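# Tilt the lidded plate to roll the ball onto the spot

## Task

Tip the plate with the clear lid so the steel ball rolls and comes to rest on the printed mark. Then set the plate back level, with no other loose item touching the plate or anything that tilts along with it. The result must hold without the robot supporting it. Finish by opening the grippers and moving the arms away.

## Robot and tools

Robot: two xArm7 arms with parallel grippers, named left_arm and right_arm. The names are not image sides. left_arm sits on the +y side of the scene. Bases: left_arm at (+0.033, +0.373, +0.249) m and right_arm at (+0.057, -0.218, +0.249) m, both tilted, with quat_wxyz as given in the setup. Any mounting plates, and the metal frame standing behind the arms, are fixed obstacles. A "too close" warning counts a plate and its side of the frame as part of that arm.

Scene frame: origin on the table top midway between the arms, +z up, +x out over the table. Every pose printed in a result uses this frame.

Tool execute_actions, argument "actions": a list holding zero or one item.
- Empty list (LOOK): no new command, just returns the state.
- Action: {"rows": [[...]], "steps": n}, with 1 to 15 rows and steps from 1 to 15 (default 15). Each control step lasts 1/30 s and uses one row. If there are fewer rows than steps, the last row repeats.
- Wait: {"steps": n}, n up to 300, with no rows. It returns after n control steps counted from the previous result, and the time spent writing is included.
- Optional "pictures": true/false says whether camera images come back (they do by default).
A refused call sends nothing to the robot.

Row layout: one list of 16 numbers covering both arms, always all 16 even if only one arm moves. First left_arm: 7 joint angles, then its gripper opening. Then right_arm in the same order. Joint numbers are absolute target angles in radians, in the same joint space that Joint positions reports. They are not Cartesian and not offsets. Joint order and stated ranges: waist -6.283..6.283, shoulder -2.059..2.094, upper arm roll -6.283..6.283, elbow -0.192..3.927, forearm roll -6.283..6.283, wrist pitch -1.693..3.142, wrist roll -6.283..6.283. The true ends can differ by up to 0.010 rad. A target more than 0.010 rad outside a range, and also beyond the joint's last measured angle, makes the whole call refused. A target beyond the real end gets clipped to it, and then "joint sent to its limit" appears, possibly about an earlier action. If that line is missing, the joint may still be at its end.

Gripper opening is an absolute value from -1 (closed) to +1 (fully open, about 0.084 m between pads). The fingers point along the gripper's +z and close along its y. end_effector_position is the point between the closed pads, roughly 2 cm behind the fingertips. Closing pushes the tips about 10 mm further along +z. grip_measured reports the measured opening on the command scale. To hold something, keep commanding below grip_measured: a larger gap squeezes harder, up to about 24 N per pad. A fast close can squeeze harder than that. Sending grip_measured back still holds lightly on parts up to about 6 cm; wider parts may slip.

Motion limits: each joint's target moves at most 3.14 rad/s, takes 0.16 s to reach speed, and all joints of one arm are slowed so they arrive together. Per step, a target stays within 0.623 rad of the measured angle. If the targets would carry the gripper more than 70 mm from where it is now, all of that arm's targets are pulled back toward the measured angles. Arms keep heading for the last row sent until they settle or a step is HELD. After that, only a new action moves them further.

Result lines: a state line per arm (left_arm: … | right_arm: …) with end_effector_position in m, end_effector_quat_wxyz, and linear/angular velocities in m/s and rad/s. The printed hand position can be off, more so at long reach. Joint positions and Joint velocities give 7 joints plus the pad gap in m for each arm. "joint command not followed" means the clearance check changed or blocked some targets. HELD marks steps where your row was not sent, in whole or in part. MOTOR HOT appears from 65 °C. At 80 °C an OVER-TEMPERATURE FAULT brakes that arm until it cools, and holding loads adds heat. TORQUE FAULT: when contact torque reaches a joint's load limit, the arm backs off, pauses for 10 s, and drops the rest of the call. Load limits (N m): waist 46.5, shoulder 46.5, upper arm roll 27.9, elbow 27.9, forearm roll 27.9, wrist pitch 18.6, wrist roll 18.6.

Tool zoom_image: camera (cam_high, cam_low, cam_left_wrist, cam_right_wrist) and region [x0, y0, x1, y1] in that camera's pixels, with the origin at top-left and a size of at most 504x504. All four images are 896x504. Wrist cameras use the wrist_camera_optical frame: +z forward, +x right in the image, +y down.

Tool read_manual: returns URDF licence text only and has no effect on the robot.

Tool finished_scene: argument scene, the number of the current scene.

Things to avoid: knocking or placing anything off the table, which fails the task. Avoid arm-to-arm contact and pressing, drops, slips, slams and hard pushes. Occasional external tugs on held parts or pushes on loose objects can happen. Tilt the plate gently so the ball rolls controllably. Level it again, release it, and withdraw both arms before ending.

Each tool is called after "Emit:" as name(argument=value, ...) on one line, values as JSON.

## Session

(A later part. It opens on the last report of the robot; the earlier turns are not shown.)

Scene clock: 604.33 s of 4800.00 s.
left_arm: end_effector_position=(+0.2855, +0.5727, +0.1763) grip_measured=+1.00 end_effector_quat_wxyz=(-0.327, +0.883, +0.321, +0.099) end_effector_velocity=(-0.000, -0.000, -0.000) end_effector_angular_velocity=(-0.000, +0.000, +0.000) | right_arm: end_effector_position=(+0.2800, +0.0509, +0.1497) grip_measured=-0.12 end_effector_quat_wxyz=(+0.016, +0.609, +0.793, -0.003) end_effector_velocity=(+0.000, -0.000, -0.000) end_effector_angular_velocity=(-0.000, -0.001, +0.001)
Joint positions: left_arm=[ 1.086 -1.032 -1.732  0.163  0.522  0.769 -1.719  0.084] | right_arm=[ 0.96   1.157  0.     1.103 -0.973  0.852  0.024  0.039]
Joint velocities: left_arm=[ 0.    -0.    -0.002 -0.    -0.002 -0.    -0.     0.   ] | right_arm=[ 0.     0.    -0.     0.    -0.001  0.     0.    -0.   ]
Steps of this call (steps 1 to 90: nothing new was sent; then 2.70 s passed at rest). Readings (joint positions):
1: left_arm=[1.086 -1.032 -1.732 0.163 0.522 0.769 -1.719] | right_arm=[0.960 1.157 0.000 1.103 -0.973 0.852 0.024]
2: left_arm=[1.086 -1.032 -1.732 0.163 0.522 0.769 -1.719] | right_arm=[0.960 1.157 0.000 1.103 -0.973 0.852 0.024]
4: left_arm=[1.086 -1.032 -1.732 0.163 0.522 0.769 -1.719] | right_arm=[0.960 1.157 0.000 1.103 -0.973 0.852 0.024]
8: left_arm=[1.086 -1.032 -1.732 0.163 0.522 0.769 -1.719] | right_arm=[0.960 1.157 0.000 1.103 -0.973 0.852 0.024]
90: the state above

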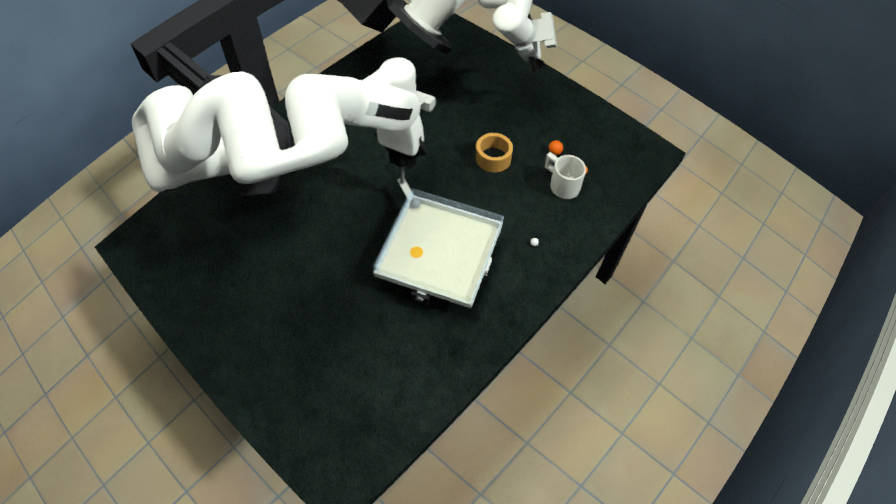

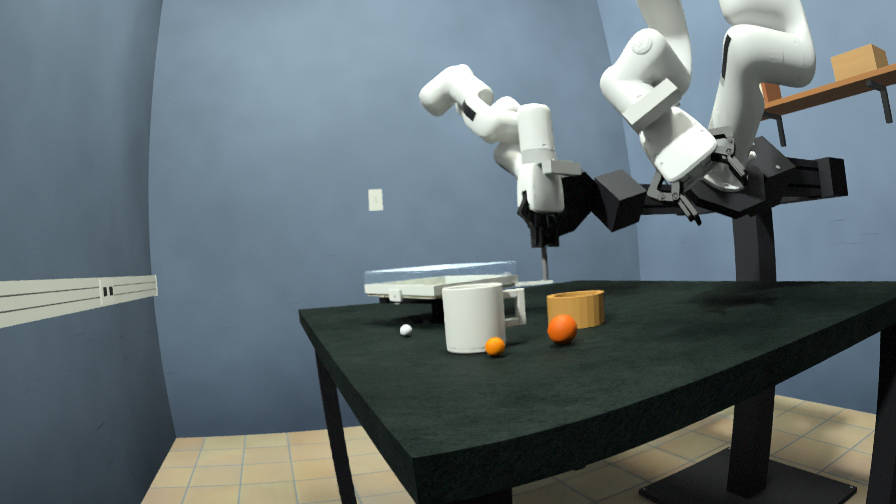

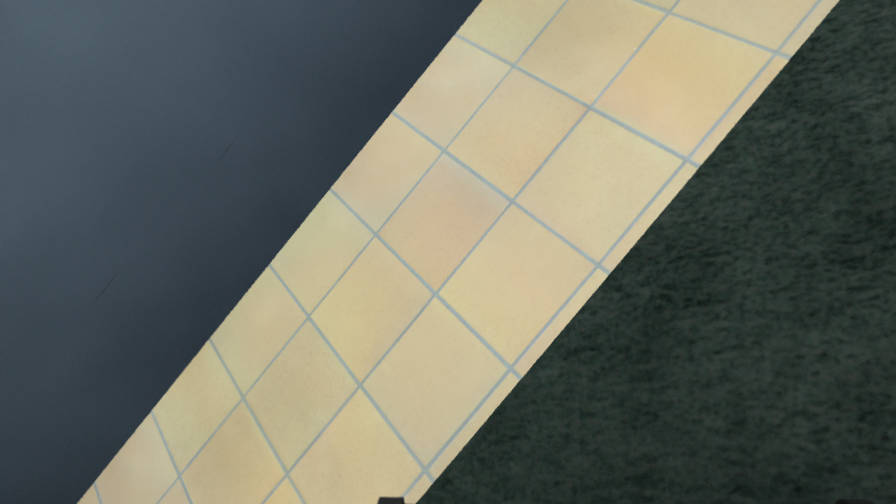

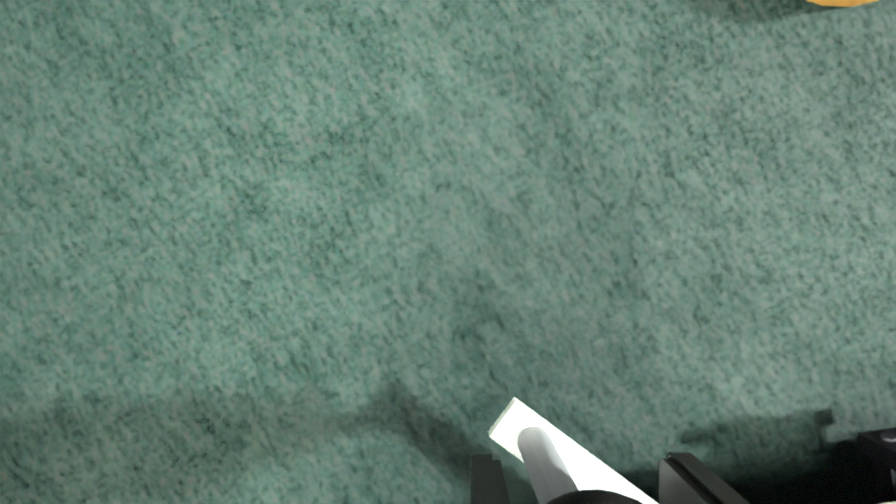

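Emit:
execute_actions(actions=[{"rows": [[1.086,-1.032,-1.732,0.163,0.522,0.769,-1.719,1, 0.9604,1.1556,0,1.1177,-0.9333,0.8638,-0.0120,-0.3]], "steps": 15}], pictures=false)

Emit:
execute_actions(actions=[{"steps": 30}], pictures=true)

Emit:
execute_actions(actions=[{"steps": 30}], pictures=true)

Scene clock: 628.50 s of 4800.00 s.
left_arm: end_effector_position=(+0.2855, +0.5727, +0.1763) grip_measured=+1.00 end_effector_quat_wxyz=(-0.327, +0.883, +0.321, +0.099) end_effector_velocity=(+0.000, +0.000, +0.000) end_effector_angular_velocity=(-0.000, -0.001, +0.000) | right_arm: end_effector_position=(+0.2817, +0.0516, +0.1529) grip_measured=-0.12 end_effector_quat_wxyz=(+0.010, +0.609, +0.793, -0.012) end_effector_velocity=(-0.000, +0.000, +0.000) end_effector_angular_velocity=(-0.001, +0.002, +0.002)
Joint positions: left_arm=[ 1.086 -1.032 -1.732  0.163  0.522  0.769 -1.719  0.084] | right_arm=[ 0.96   1.156 -0.     1.118 -0.934  0.864 -0.012  0.039]
Joint velocities: left_arm=[-0.     0.     0.001 -0.     0.001 -0.    -0.001 -0.   ] | right_arm=[ 0.     0.     0.001  0.001  0.004  0.002 -0.004 -0.   ]
Steps of this call (steps 1 to 90: nothing new was sent; then 20.67 s passed at rest; steps 91 to 105: all 15 steps of this action). Readings (joint positions):
91: left_arm=[1.086 -1.032 -1.732 0.163 0.522 0.769 -1.719] | right_arm=[0.960 1.157 0.000 1.103 -0.973 0.852 0.024]
92: left_arm=[1.086 -1.032 -1.732 0.163 0.522 0.769 -1.719] | right_arm=[0.960 1.157 -0.000 1.104 -0.969 0.853 0.020]
94: left_arm=[1.086 -1.032 -1.732 0.163 0.522 0.769 -1.719] | right_arm=[0.960 1.156 -0.000 1.110 -0.955 0.857 0.007]
98: left_arm=[1.086 -1.032 -1.732 0.163 0.522 0.769 -1.719] | right_arm=[0.960 1.156 -0.000 1.116 -0.939 0.862 -0.007]
105: the state above

Scene clock: 629.50 s of 4800.00 s.
left_arm: end_effector_position=(+0.2855, +0.5727, +0.1763) grip_measured=+1.00 end_effector_quat_wxyz=(-0.327, +0.883, +0.321, +0.099) end_effector_velocity=(+0.000, -0.000, -0.000) end_effector_angular_velocity=(-0.002, -0.001, +0.003) | right_arm: end_effector_position=(+0.2816, +0.0517, +0.1530) grip_measured=-0.12 end_effector_quat_wxyz=(+0.010, +0.609, +0.793, -0.012) end_effector_velocity=(-0.001, -0.001, -0.001) end_effector_angular_velocity=(-0.002, +0.002, -0.000)
Joint positions: left_arm=[ 1.086 -1.032 -1.732  0.163  0.522  0.769 -1.719  0.084] | right_arm=[ 0.96   1.156 -0.     1.118 -0.933  0.864 -0.012  0.039]
Joint velocities: left_arm=[ 0.    -0.     0.001 -0.    -0.002 -0.002 -0.     0.   ] | right_arm=[-0.001  0.    -0.    -0.002  0.001 -0.    -0.    -0.   ]
Steps of this call (steps 1 to 15: the robot went on to your last target; steps 16 to 30: nothing new was sent). Readings (joint positions):
1: left_arm=[1.086 -1.032 -1.732 0.163 0.522 0.769 -1.719] | right_arm=[0.960 1.156 -0.000 1.118 -0.934 0.864 -0.012]
2: left_arm=[1.086 -1.032 -1.732 0.163 0.522 0.769 -1.719] | right_arm=[0.960 1.156 -0.000 1.118 -0.934 0.864 -0.012]
4: left_arm=[1.086 -1.032 -1.732 0.163 0.522 0.769 -1.719] | right_arm=[0.960 1.156 -0.000 1.118 -0.933 0.864 -0.012]
8: left_arm=[1.086 -1.032 -1.732 0.163 0.522 0.769 -1.719] | right_arm=[0.960 1.156 -0.000 1.118 -0.933 0.864 -0.012]
30: the state above
All arms were judged still, so your last target was given up. Only a new action makes them travel on or press farther. Fingers that are still opening or closing keep moving.

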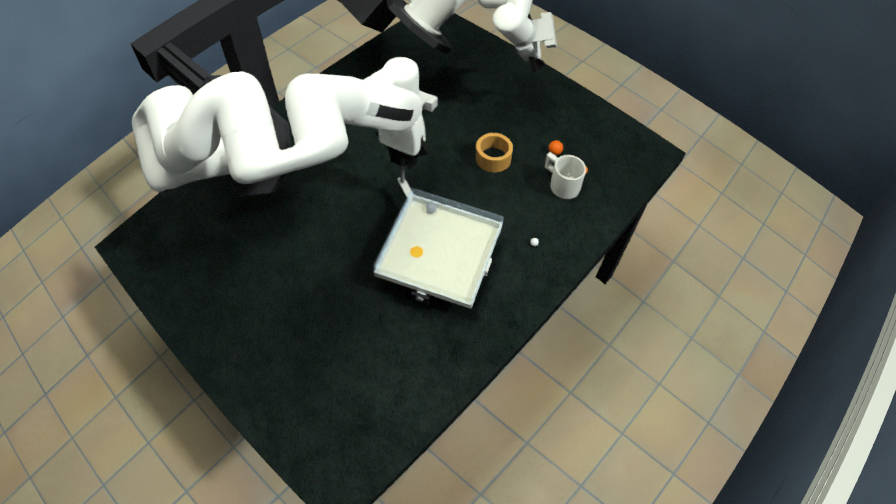

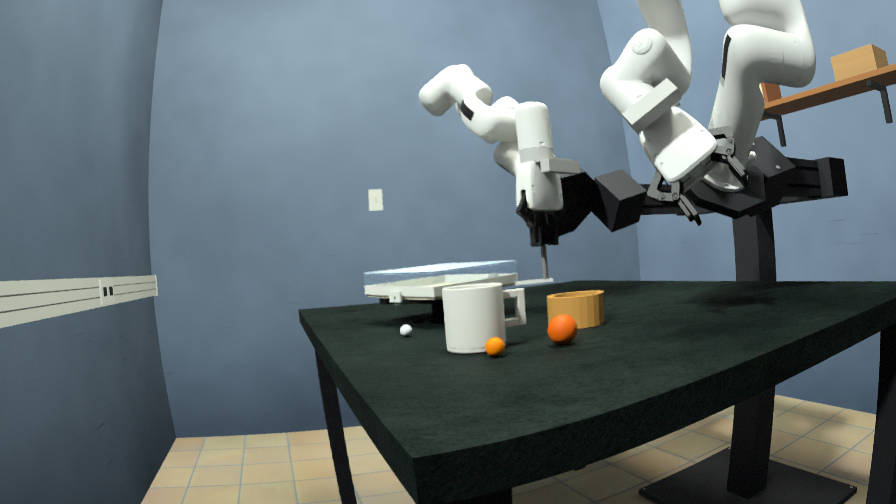

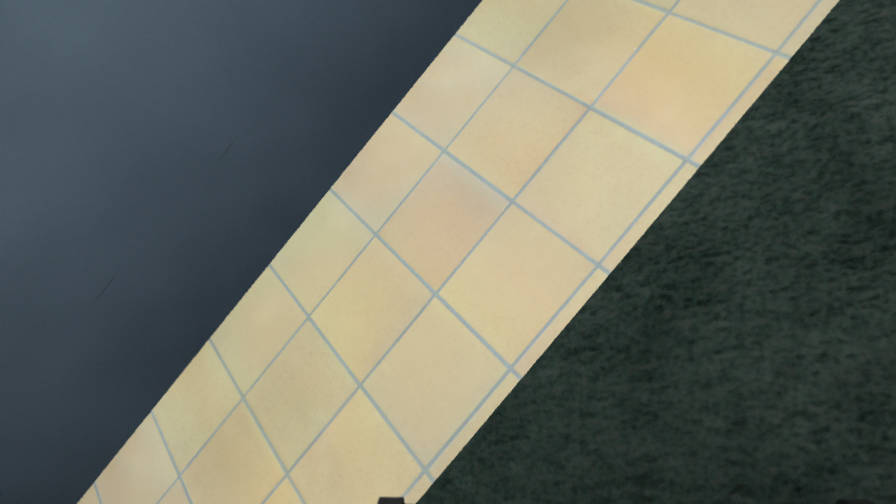

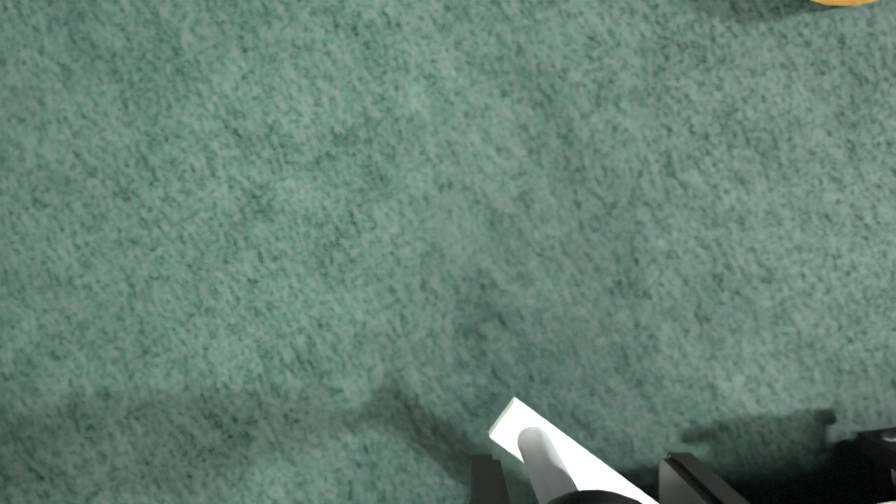

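Scene clock: 630.50 s of 4800.00 s.
left_arm: end_effector_position=(+0.2855, +0.5727, +0.1763) grip_measured=+1.00 end_effector_quat_wxyz=(-0.327, +0.883, +0.321, +0.099) end_effector_velocity=(+0.000, -0.000, +0.000) end_effector_angular_velocity=(+0.001, -0.001, -0.000) | right_arm: end_effector_position=(+0.2816, +0.0517, +0.1530) grip_measured=-0.12 end_effector_quat_wxyz=(+0.010, +0.609, +0.793, -0.012) end_effector_velocity=(-0.000, -0.000, +0.000) end_effector_angular_velocity=(+0.001, +0.001, +0.000)
Joint positions: left_arm=[ 1.086 -1.032 -1.732  0.163  0.522  0.769 -1.719  0.084] | right_arm=[ 0.96   1.156 -0.     1.118 -0.933  0.864 -0.012  0.039]
Joint velocities: left_arm=[-0.001 -0.    -0.001  0.     0.     0.001 -0.001  0.   ] | right_arm=[-0.001 -0.     0.001 -0.001  0.    -0.    -0.     0.   ]
Steps of this call (steps 1 to 30: nothing new was sent). Readings (joint positions):
1: left_arm=[1.086 -1.032 -1.732 0.163 0.522 0.769 -1.719] | right_arm=[0.960 1.156 -0.000 1.118 -0.933 0.864 -0.012]
2: left_arm=[1.086 -1.032 -1.732 0.163 0.522 0.769 -1.719] | right_arm=[0.960 1.156 -0.000 1.118 -0.933 0.864 -0.012]
4: left_arm=[1.086 -1.032 -1.732 0.163 0.522 0.769 -1.719] | right_arm=[0.960 1.156 -0.000 1.118 -0.933 0.864 -0.012]
8: left_arm=[1.086 -1.032 -1.732 0.163 0.522 0.769 -1.719] | right_arm=[0.960 1.156 -0.000 1.118 -0.933 0.864 -0.012]
30: the state above

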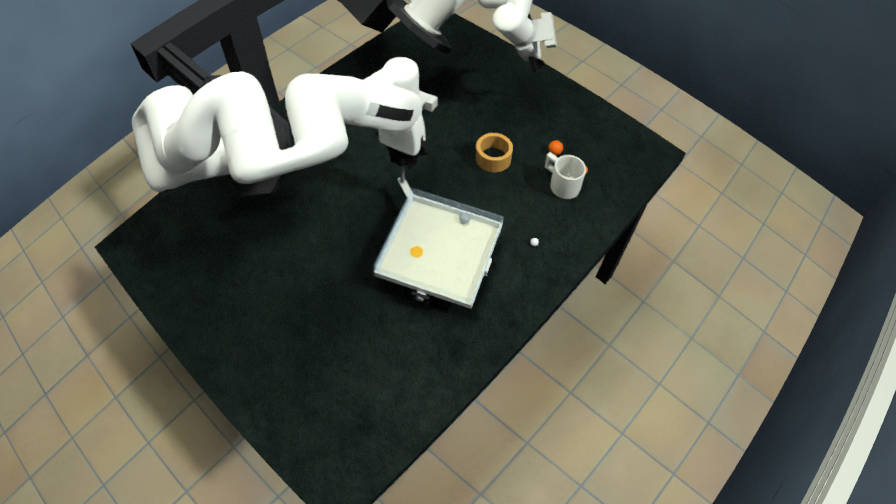

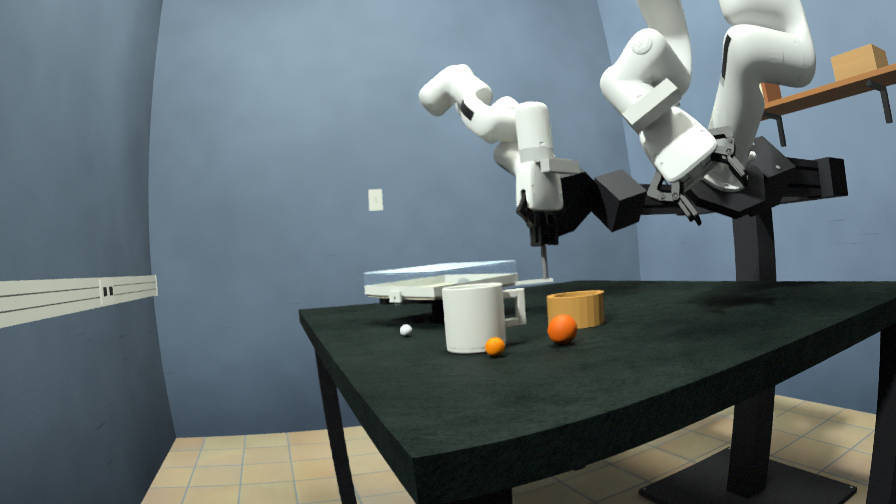

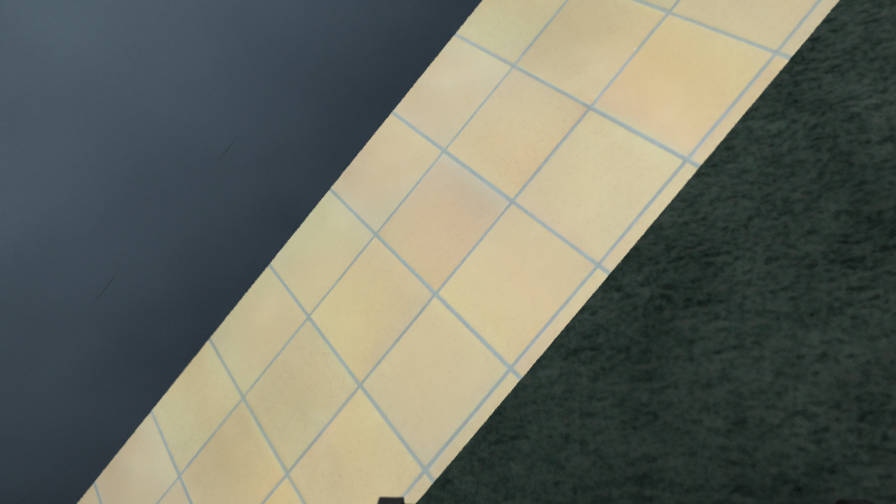

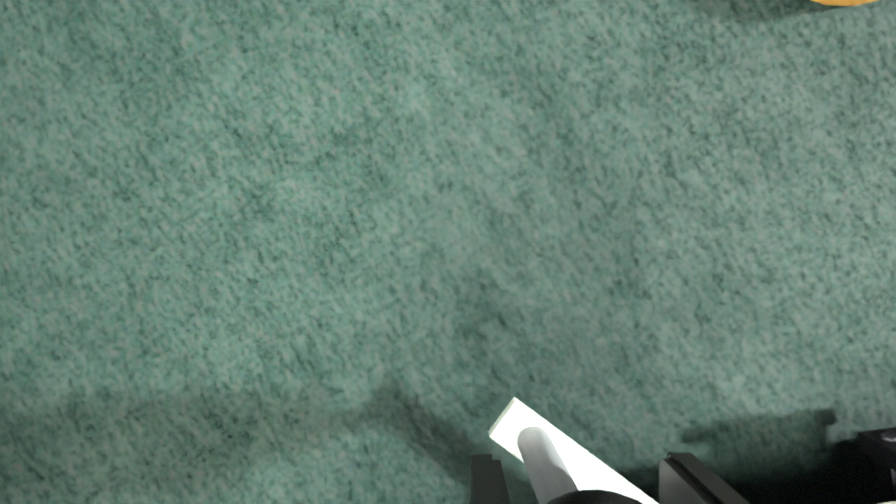

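Emit:
execute_actions(actions=[{"rows": [[1.086,-1.032,-1.732,0.163,0.522,0.769,-1.719,1, 0.9552,1.1460,0,1.0928,-0.9750,0.8426,0.0219,-0.3]], "steps": 15}], pictures=true)

Emit:
execute_actions(actions=[{"steps": 45}], pictures=true)

Emit:
execute_actions(actions=[{"steps": 30}], pictures=true)

Scene clock: 663.07 s of 4800.00 s.
left_arm: end_effector_position=(+0.2855, +0.5727, +0.1763) grip_measured=+1.00 end_effector_quat_wxyz=(-0.327, +0.883, +0.321, +0.099) end_effector_velocity=(-0.000, -0.000, -0.000) end_effector_angular_velocity=(-0.001, +0.001, +0.000) | right_arm: end_effector_position=(+0.2805, +0.0504, +0.1516) grip_measured=-0.12 end_effector_quat_wxyz=(+0.011, +0.609, +0.793, -0.000) end_effector_velocity=(-0.001, -0.001, -0.001) end_effector_angular_velocity=(+0.000, -0.002, +0.001)
Joint positions: left_arm=[ 1.086 -1.032 -1.732  0.163  0.522  0.769 -1.719  0.084] | right_arm=[ 0.955  1.146  0.     1.094 -0.975  0.842  0.022  0.039]
Joint velocities: left_arm=[ 0.     0.     0.    -0.001 -0.001 -0.001  0.     0.   ] | right_arm=[-0.001 -0.001  0.    -0.005 -0.005 -0.001  0.004  0.   ]
Steps of this call (steps 1 to 100: nothing new was sent; then 28.73 s passed at rest; steps 101 to 115: all 15 steps of this action). Readings (joint positions):
101: left_arm=[1.086 -1.032 -1.732 0.163 0.522 0.769 -1.719] | right_arm=[0.960 1.156 -0.000 1.118 -0.933 0.864 -0.012]
102: left_arm=[1.086 -1.032 -1.732 0.163 0.522 0.769 -1.719] | right_arm=[0.960 1.155 0.000 1.116 -0.937 0.862 -0.009]
104: left_arm=[1.086 -1.032 -1.732 0.163 0.522 0.769 -1.719] | right_arm=[0.958 1.151 0.000 1.107 -0.952 0.854 0.003]
108: left_arm=[1.086 -1.032 -1.732 0.163 0.522 0.769 -1.719] | right_arm=[0.956 1.147 0.000 1.097 -0.969 0.845 0.017]
115: the state above

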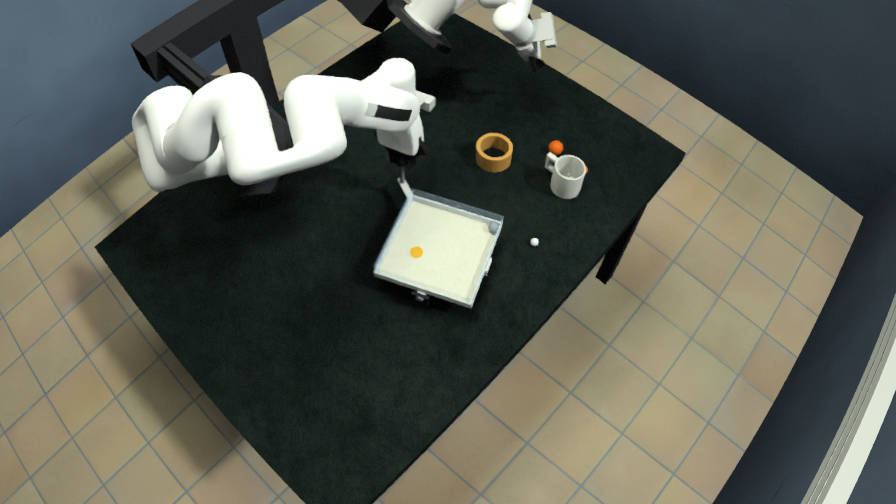

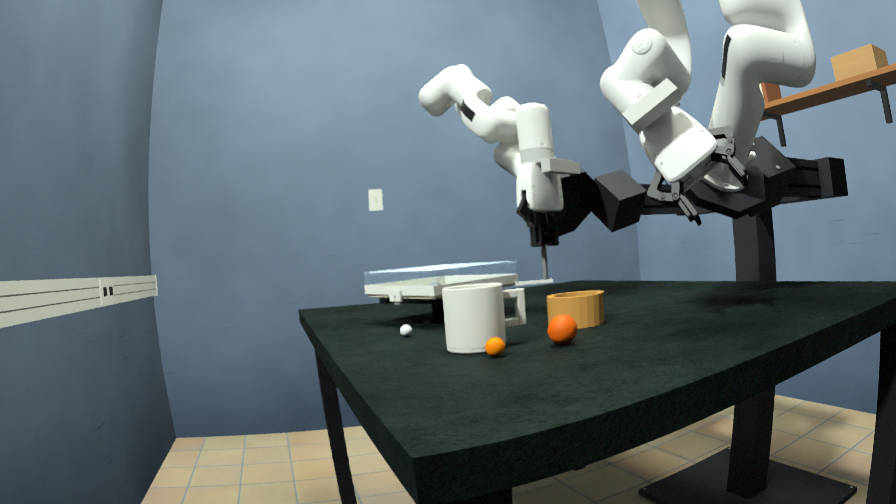

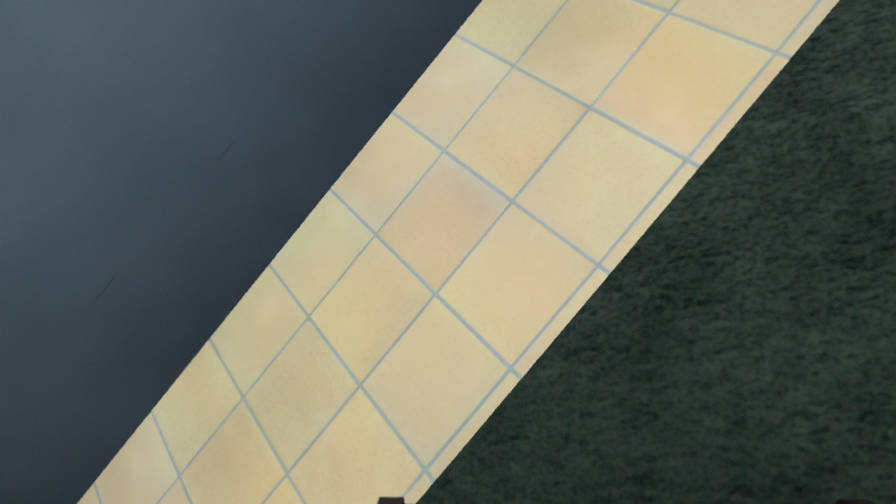

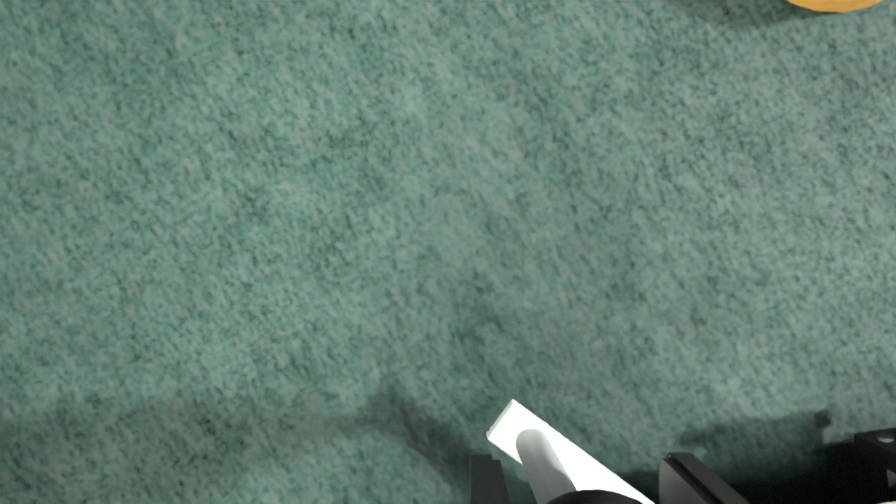

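Scene clock: 664.57 s of 4800.00 s.
left_arm: end_effector_position=(+0.2855, +0.5727, +0.1763) grip_measured=+1.00 end_effector_quat_wxyz=(-0.327, +0.883, +0.321, +0.099) end_effector_velocity=(+0.000, -0.000, -0.000) end_effector_angular_velocity=(-0.000, +0.000, -0.001) | right_arm: end_effector_position=(+0.2803, +0.0500, +0.1513) grip_measured=-0.12 end_effector_quat_wxyz=(+0.011, +0.609, +0.793, -0.001) end_effector_velocity=(+0.000, -0.000, -0.000) end_effector_angular_velocity=(-0.000, -0.001, +0.001)
Joint positions: left_arm=[ 1.086 -1.032 -1.732  0.163  0.522  0.769 -1.719  0.084] | right_arm=[ 0.955  1.146  0.     1.093 -0.975  0.843  0.022  0.039]
Joint velocities: left_arm=[-0.    -0.    -0.     0.    -0.    -0.     0.001  0.   ] | right_arm=[-0.     0.    -0.    -0.001 -0.002  0.     0.001 -0.   ]
Steps of this call (steps 1 to 15: the robot went on to your last target; steps 16 to 45: nothing new was sent). Readings (joint positions):
1: left_arm=[1.086 -1.032 -1.732 0.163 0.522 0.769 -1.719] | right_arm=[0.955 1.146 0.000 1.094 -0.975 0.842 0.022]
2: left_arm=[1.086 -1.032 -1.732 0.163 0.522 0.769 -1.719] | right_arm=[0.955 1.146 0.000 1.093 -0.975 0.842 0.022]
4: left_arm=[1.086 -1.032 -1.732 0.163 0.522 0.769 -1.719] | right_arm=[0.955 1.146 0.000 1.093 -0.975 0.842 0.022]
8: left_arm=[1.086 -1.032 -1.732 0.163 0.522 0.769 -1.719] | right_arm=[0.955 1.146 0.000 1.093 -0.975 0.842 0.022]
45: the state above
All arms were judged still, so your last target was given up. Only a new action makes them travel on or press farther. Fingers that are still opening or closing keep moving.

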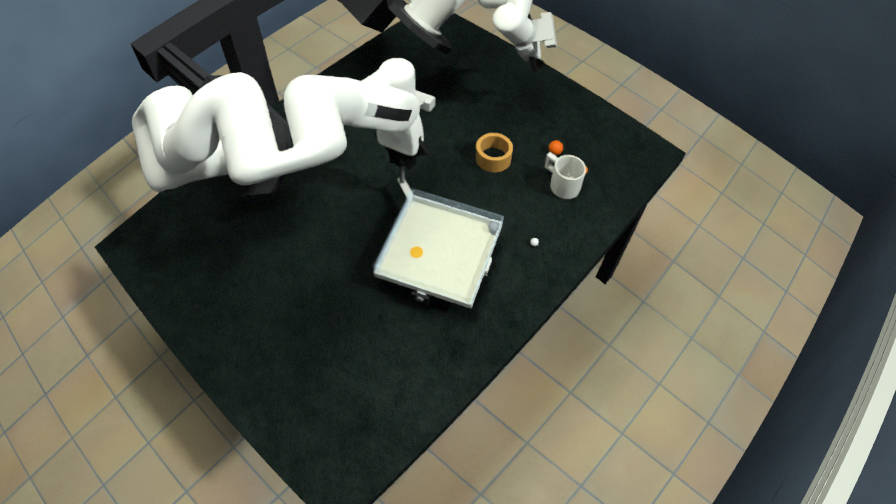

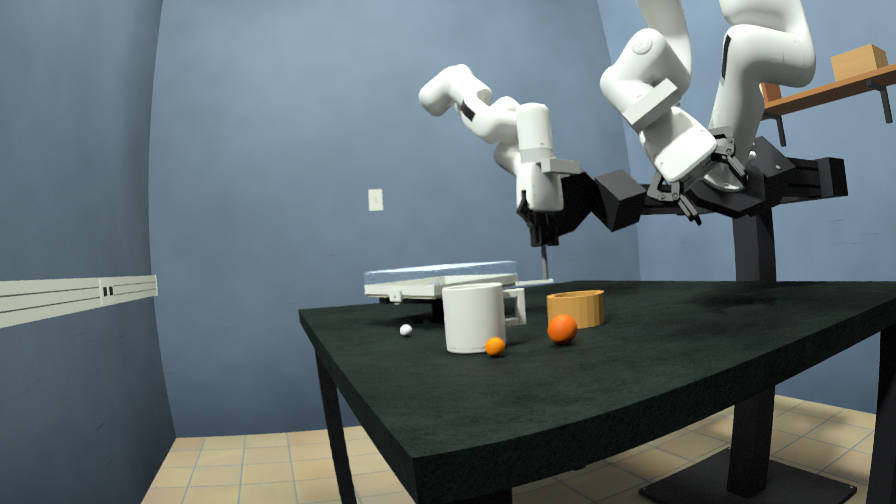

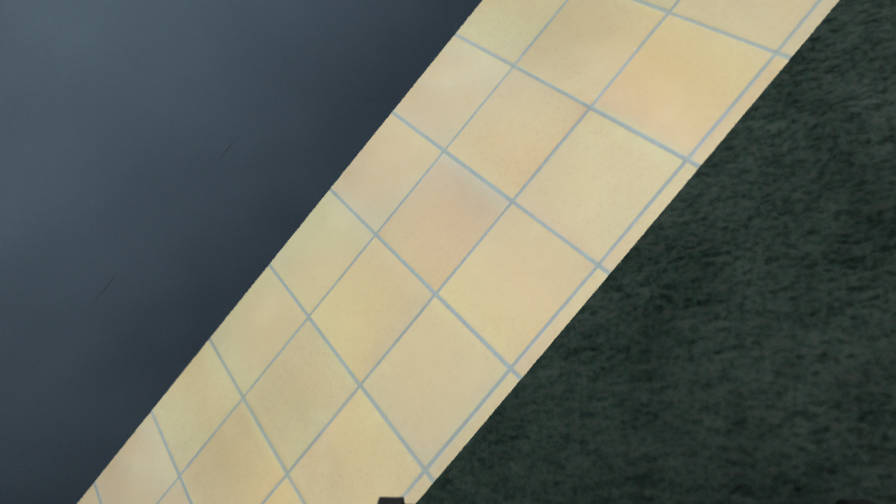

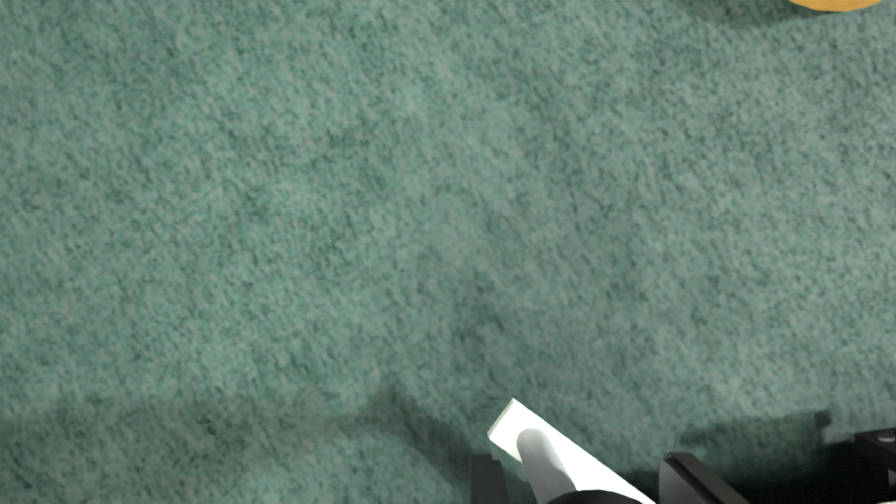

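Scene clock: 665.57 s of 4800.00 s.
left_arm: end_effector_position=(+0.2855, +0.5727, +0.1763) grip_measured=+1.00 end_effector_quat_wxyz=(-0.327, +0.883, +0.321, +0.099) end_effector_velocity=(+0.000, +0.000, +0.000) end_effector_angular_velocity=(+0.000, +0.000, -0.001) | right_arm: end_effector_position=(+0.2803, +0.0500, +0.1512) grip_measured=-0.12 end_effector_quat_wxyz=(+0.011, +0.609, +0.793, -0.001) end_effector_velocity=(+0.000, +0.000, +0.000) end_effector_angular_velocity=(+0.000, -0.001, +0.001)
Joint positions: left_arm=[ 1.086 -1.032 -1.732  0.163  0.522  0.769 -1.719  0.084] | right_arm=[ 0.955  1.146  0.     1.093 -0.975  0.843  0.022  0.039]
Joint velocities: left_arm=[-0.001 -0.    -0.    -0.     0.001 -0.     0.     0.   ] | right_arm=[ 0.    -0.    -0.    -0.    -0.001 -0.    -0.    -0.   ]
Steps of this call (steps 1 to 30: nothing new was sent). Readings (joint positions):
1: left_arm=[1.086 -1.032 -1.732 0.163 0.522 0.769 -1.719] | right_arm=[0.955 1.146 0.000 1.093 -0.975 0.843 0.022]
2: left_arm=[1.086 -1.032 -1.732 0.163 0.522 0.769 -1.719] | right_arm=[0.955 1.146 0.000 1.093 -0.975 0.843 0.022]
4: left_arm=[1.086 -1.032 -1.732 0.163 0.522 0.769 -1.719] | right_arm=[0.955 1.146 0.000 1.093 -0.975 0.843 0.022]
8: left_arm=[1.086 -1.032 -1.732 0.163 0.522 0.769 -1.719] | right_arm=[0.955 1.146 0.000 1.093 -0.975 0.843 0.022]
30: the state above

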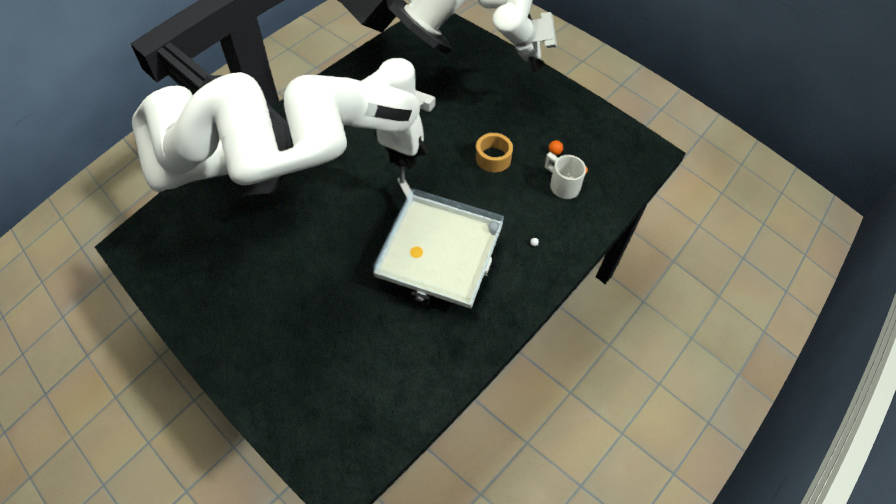

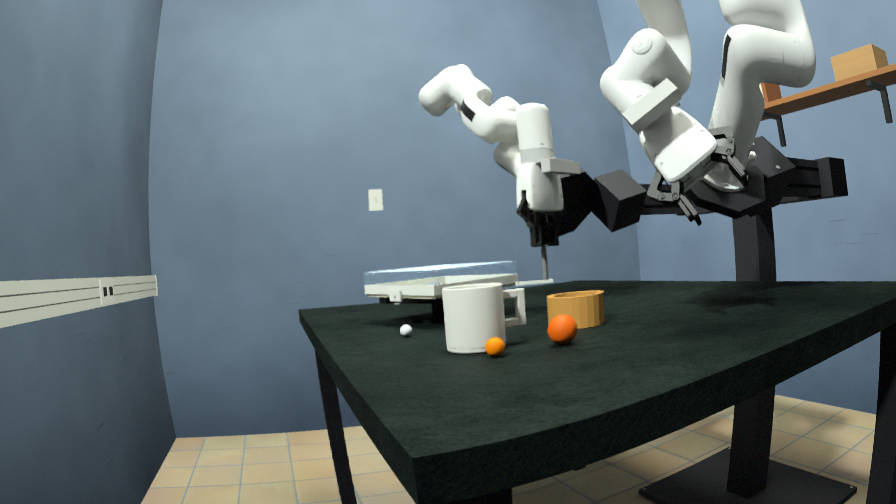

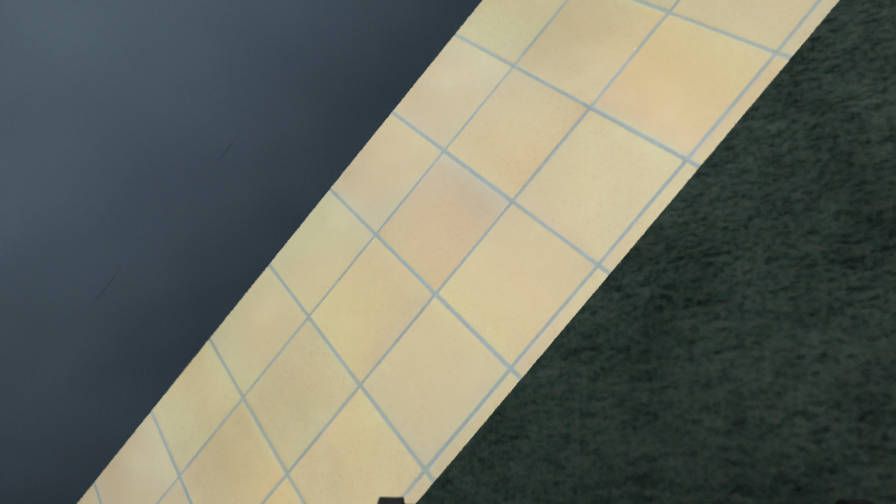

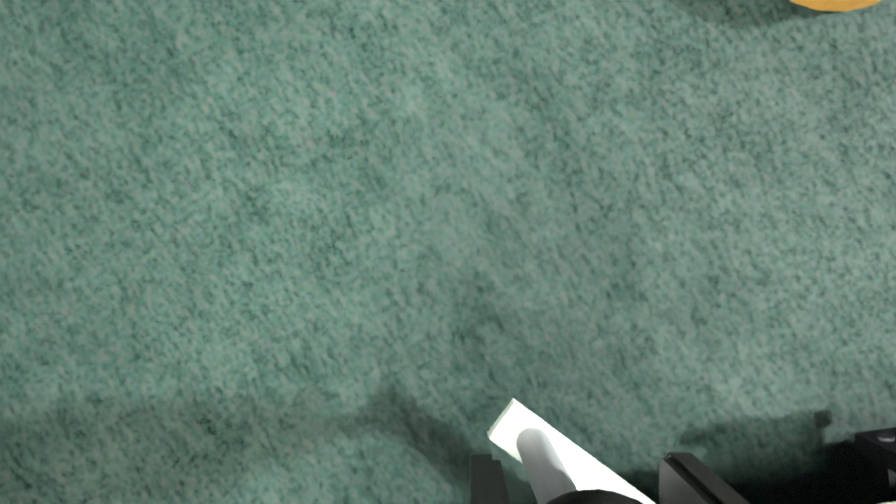

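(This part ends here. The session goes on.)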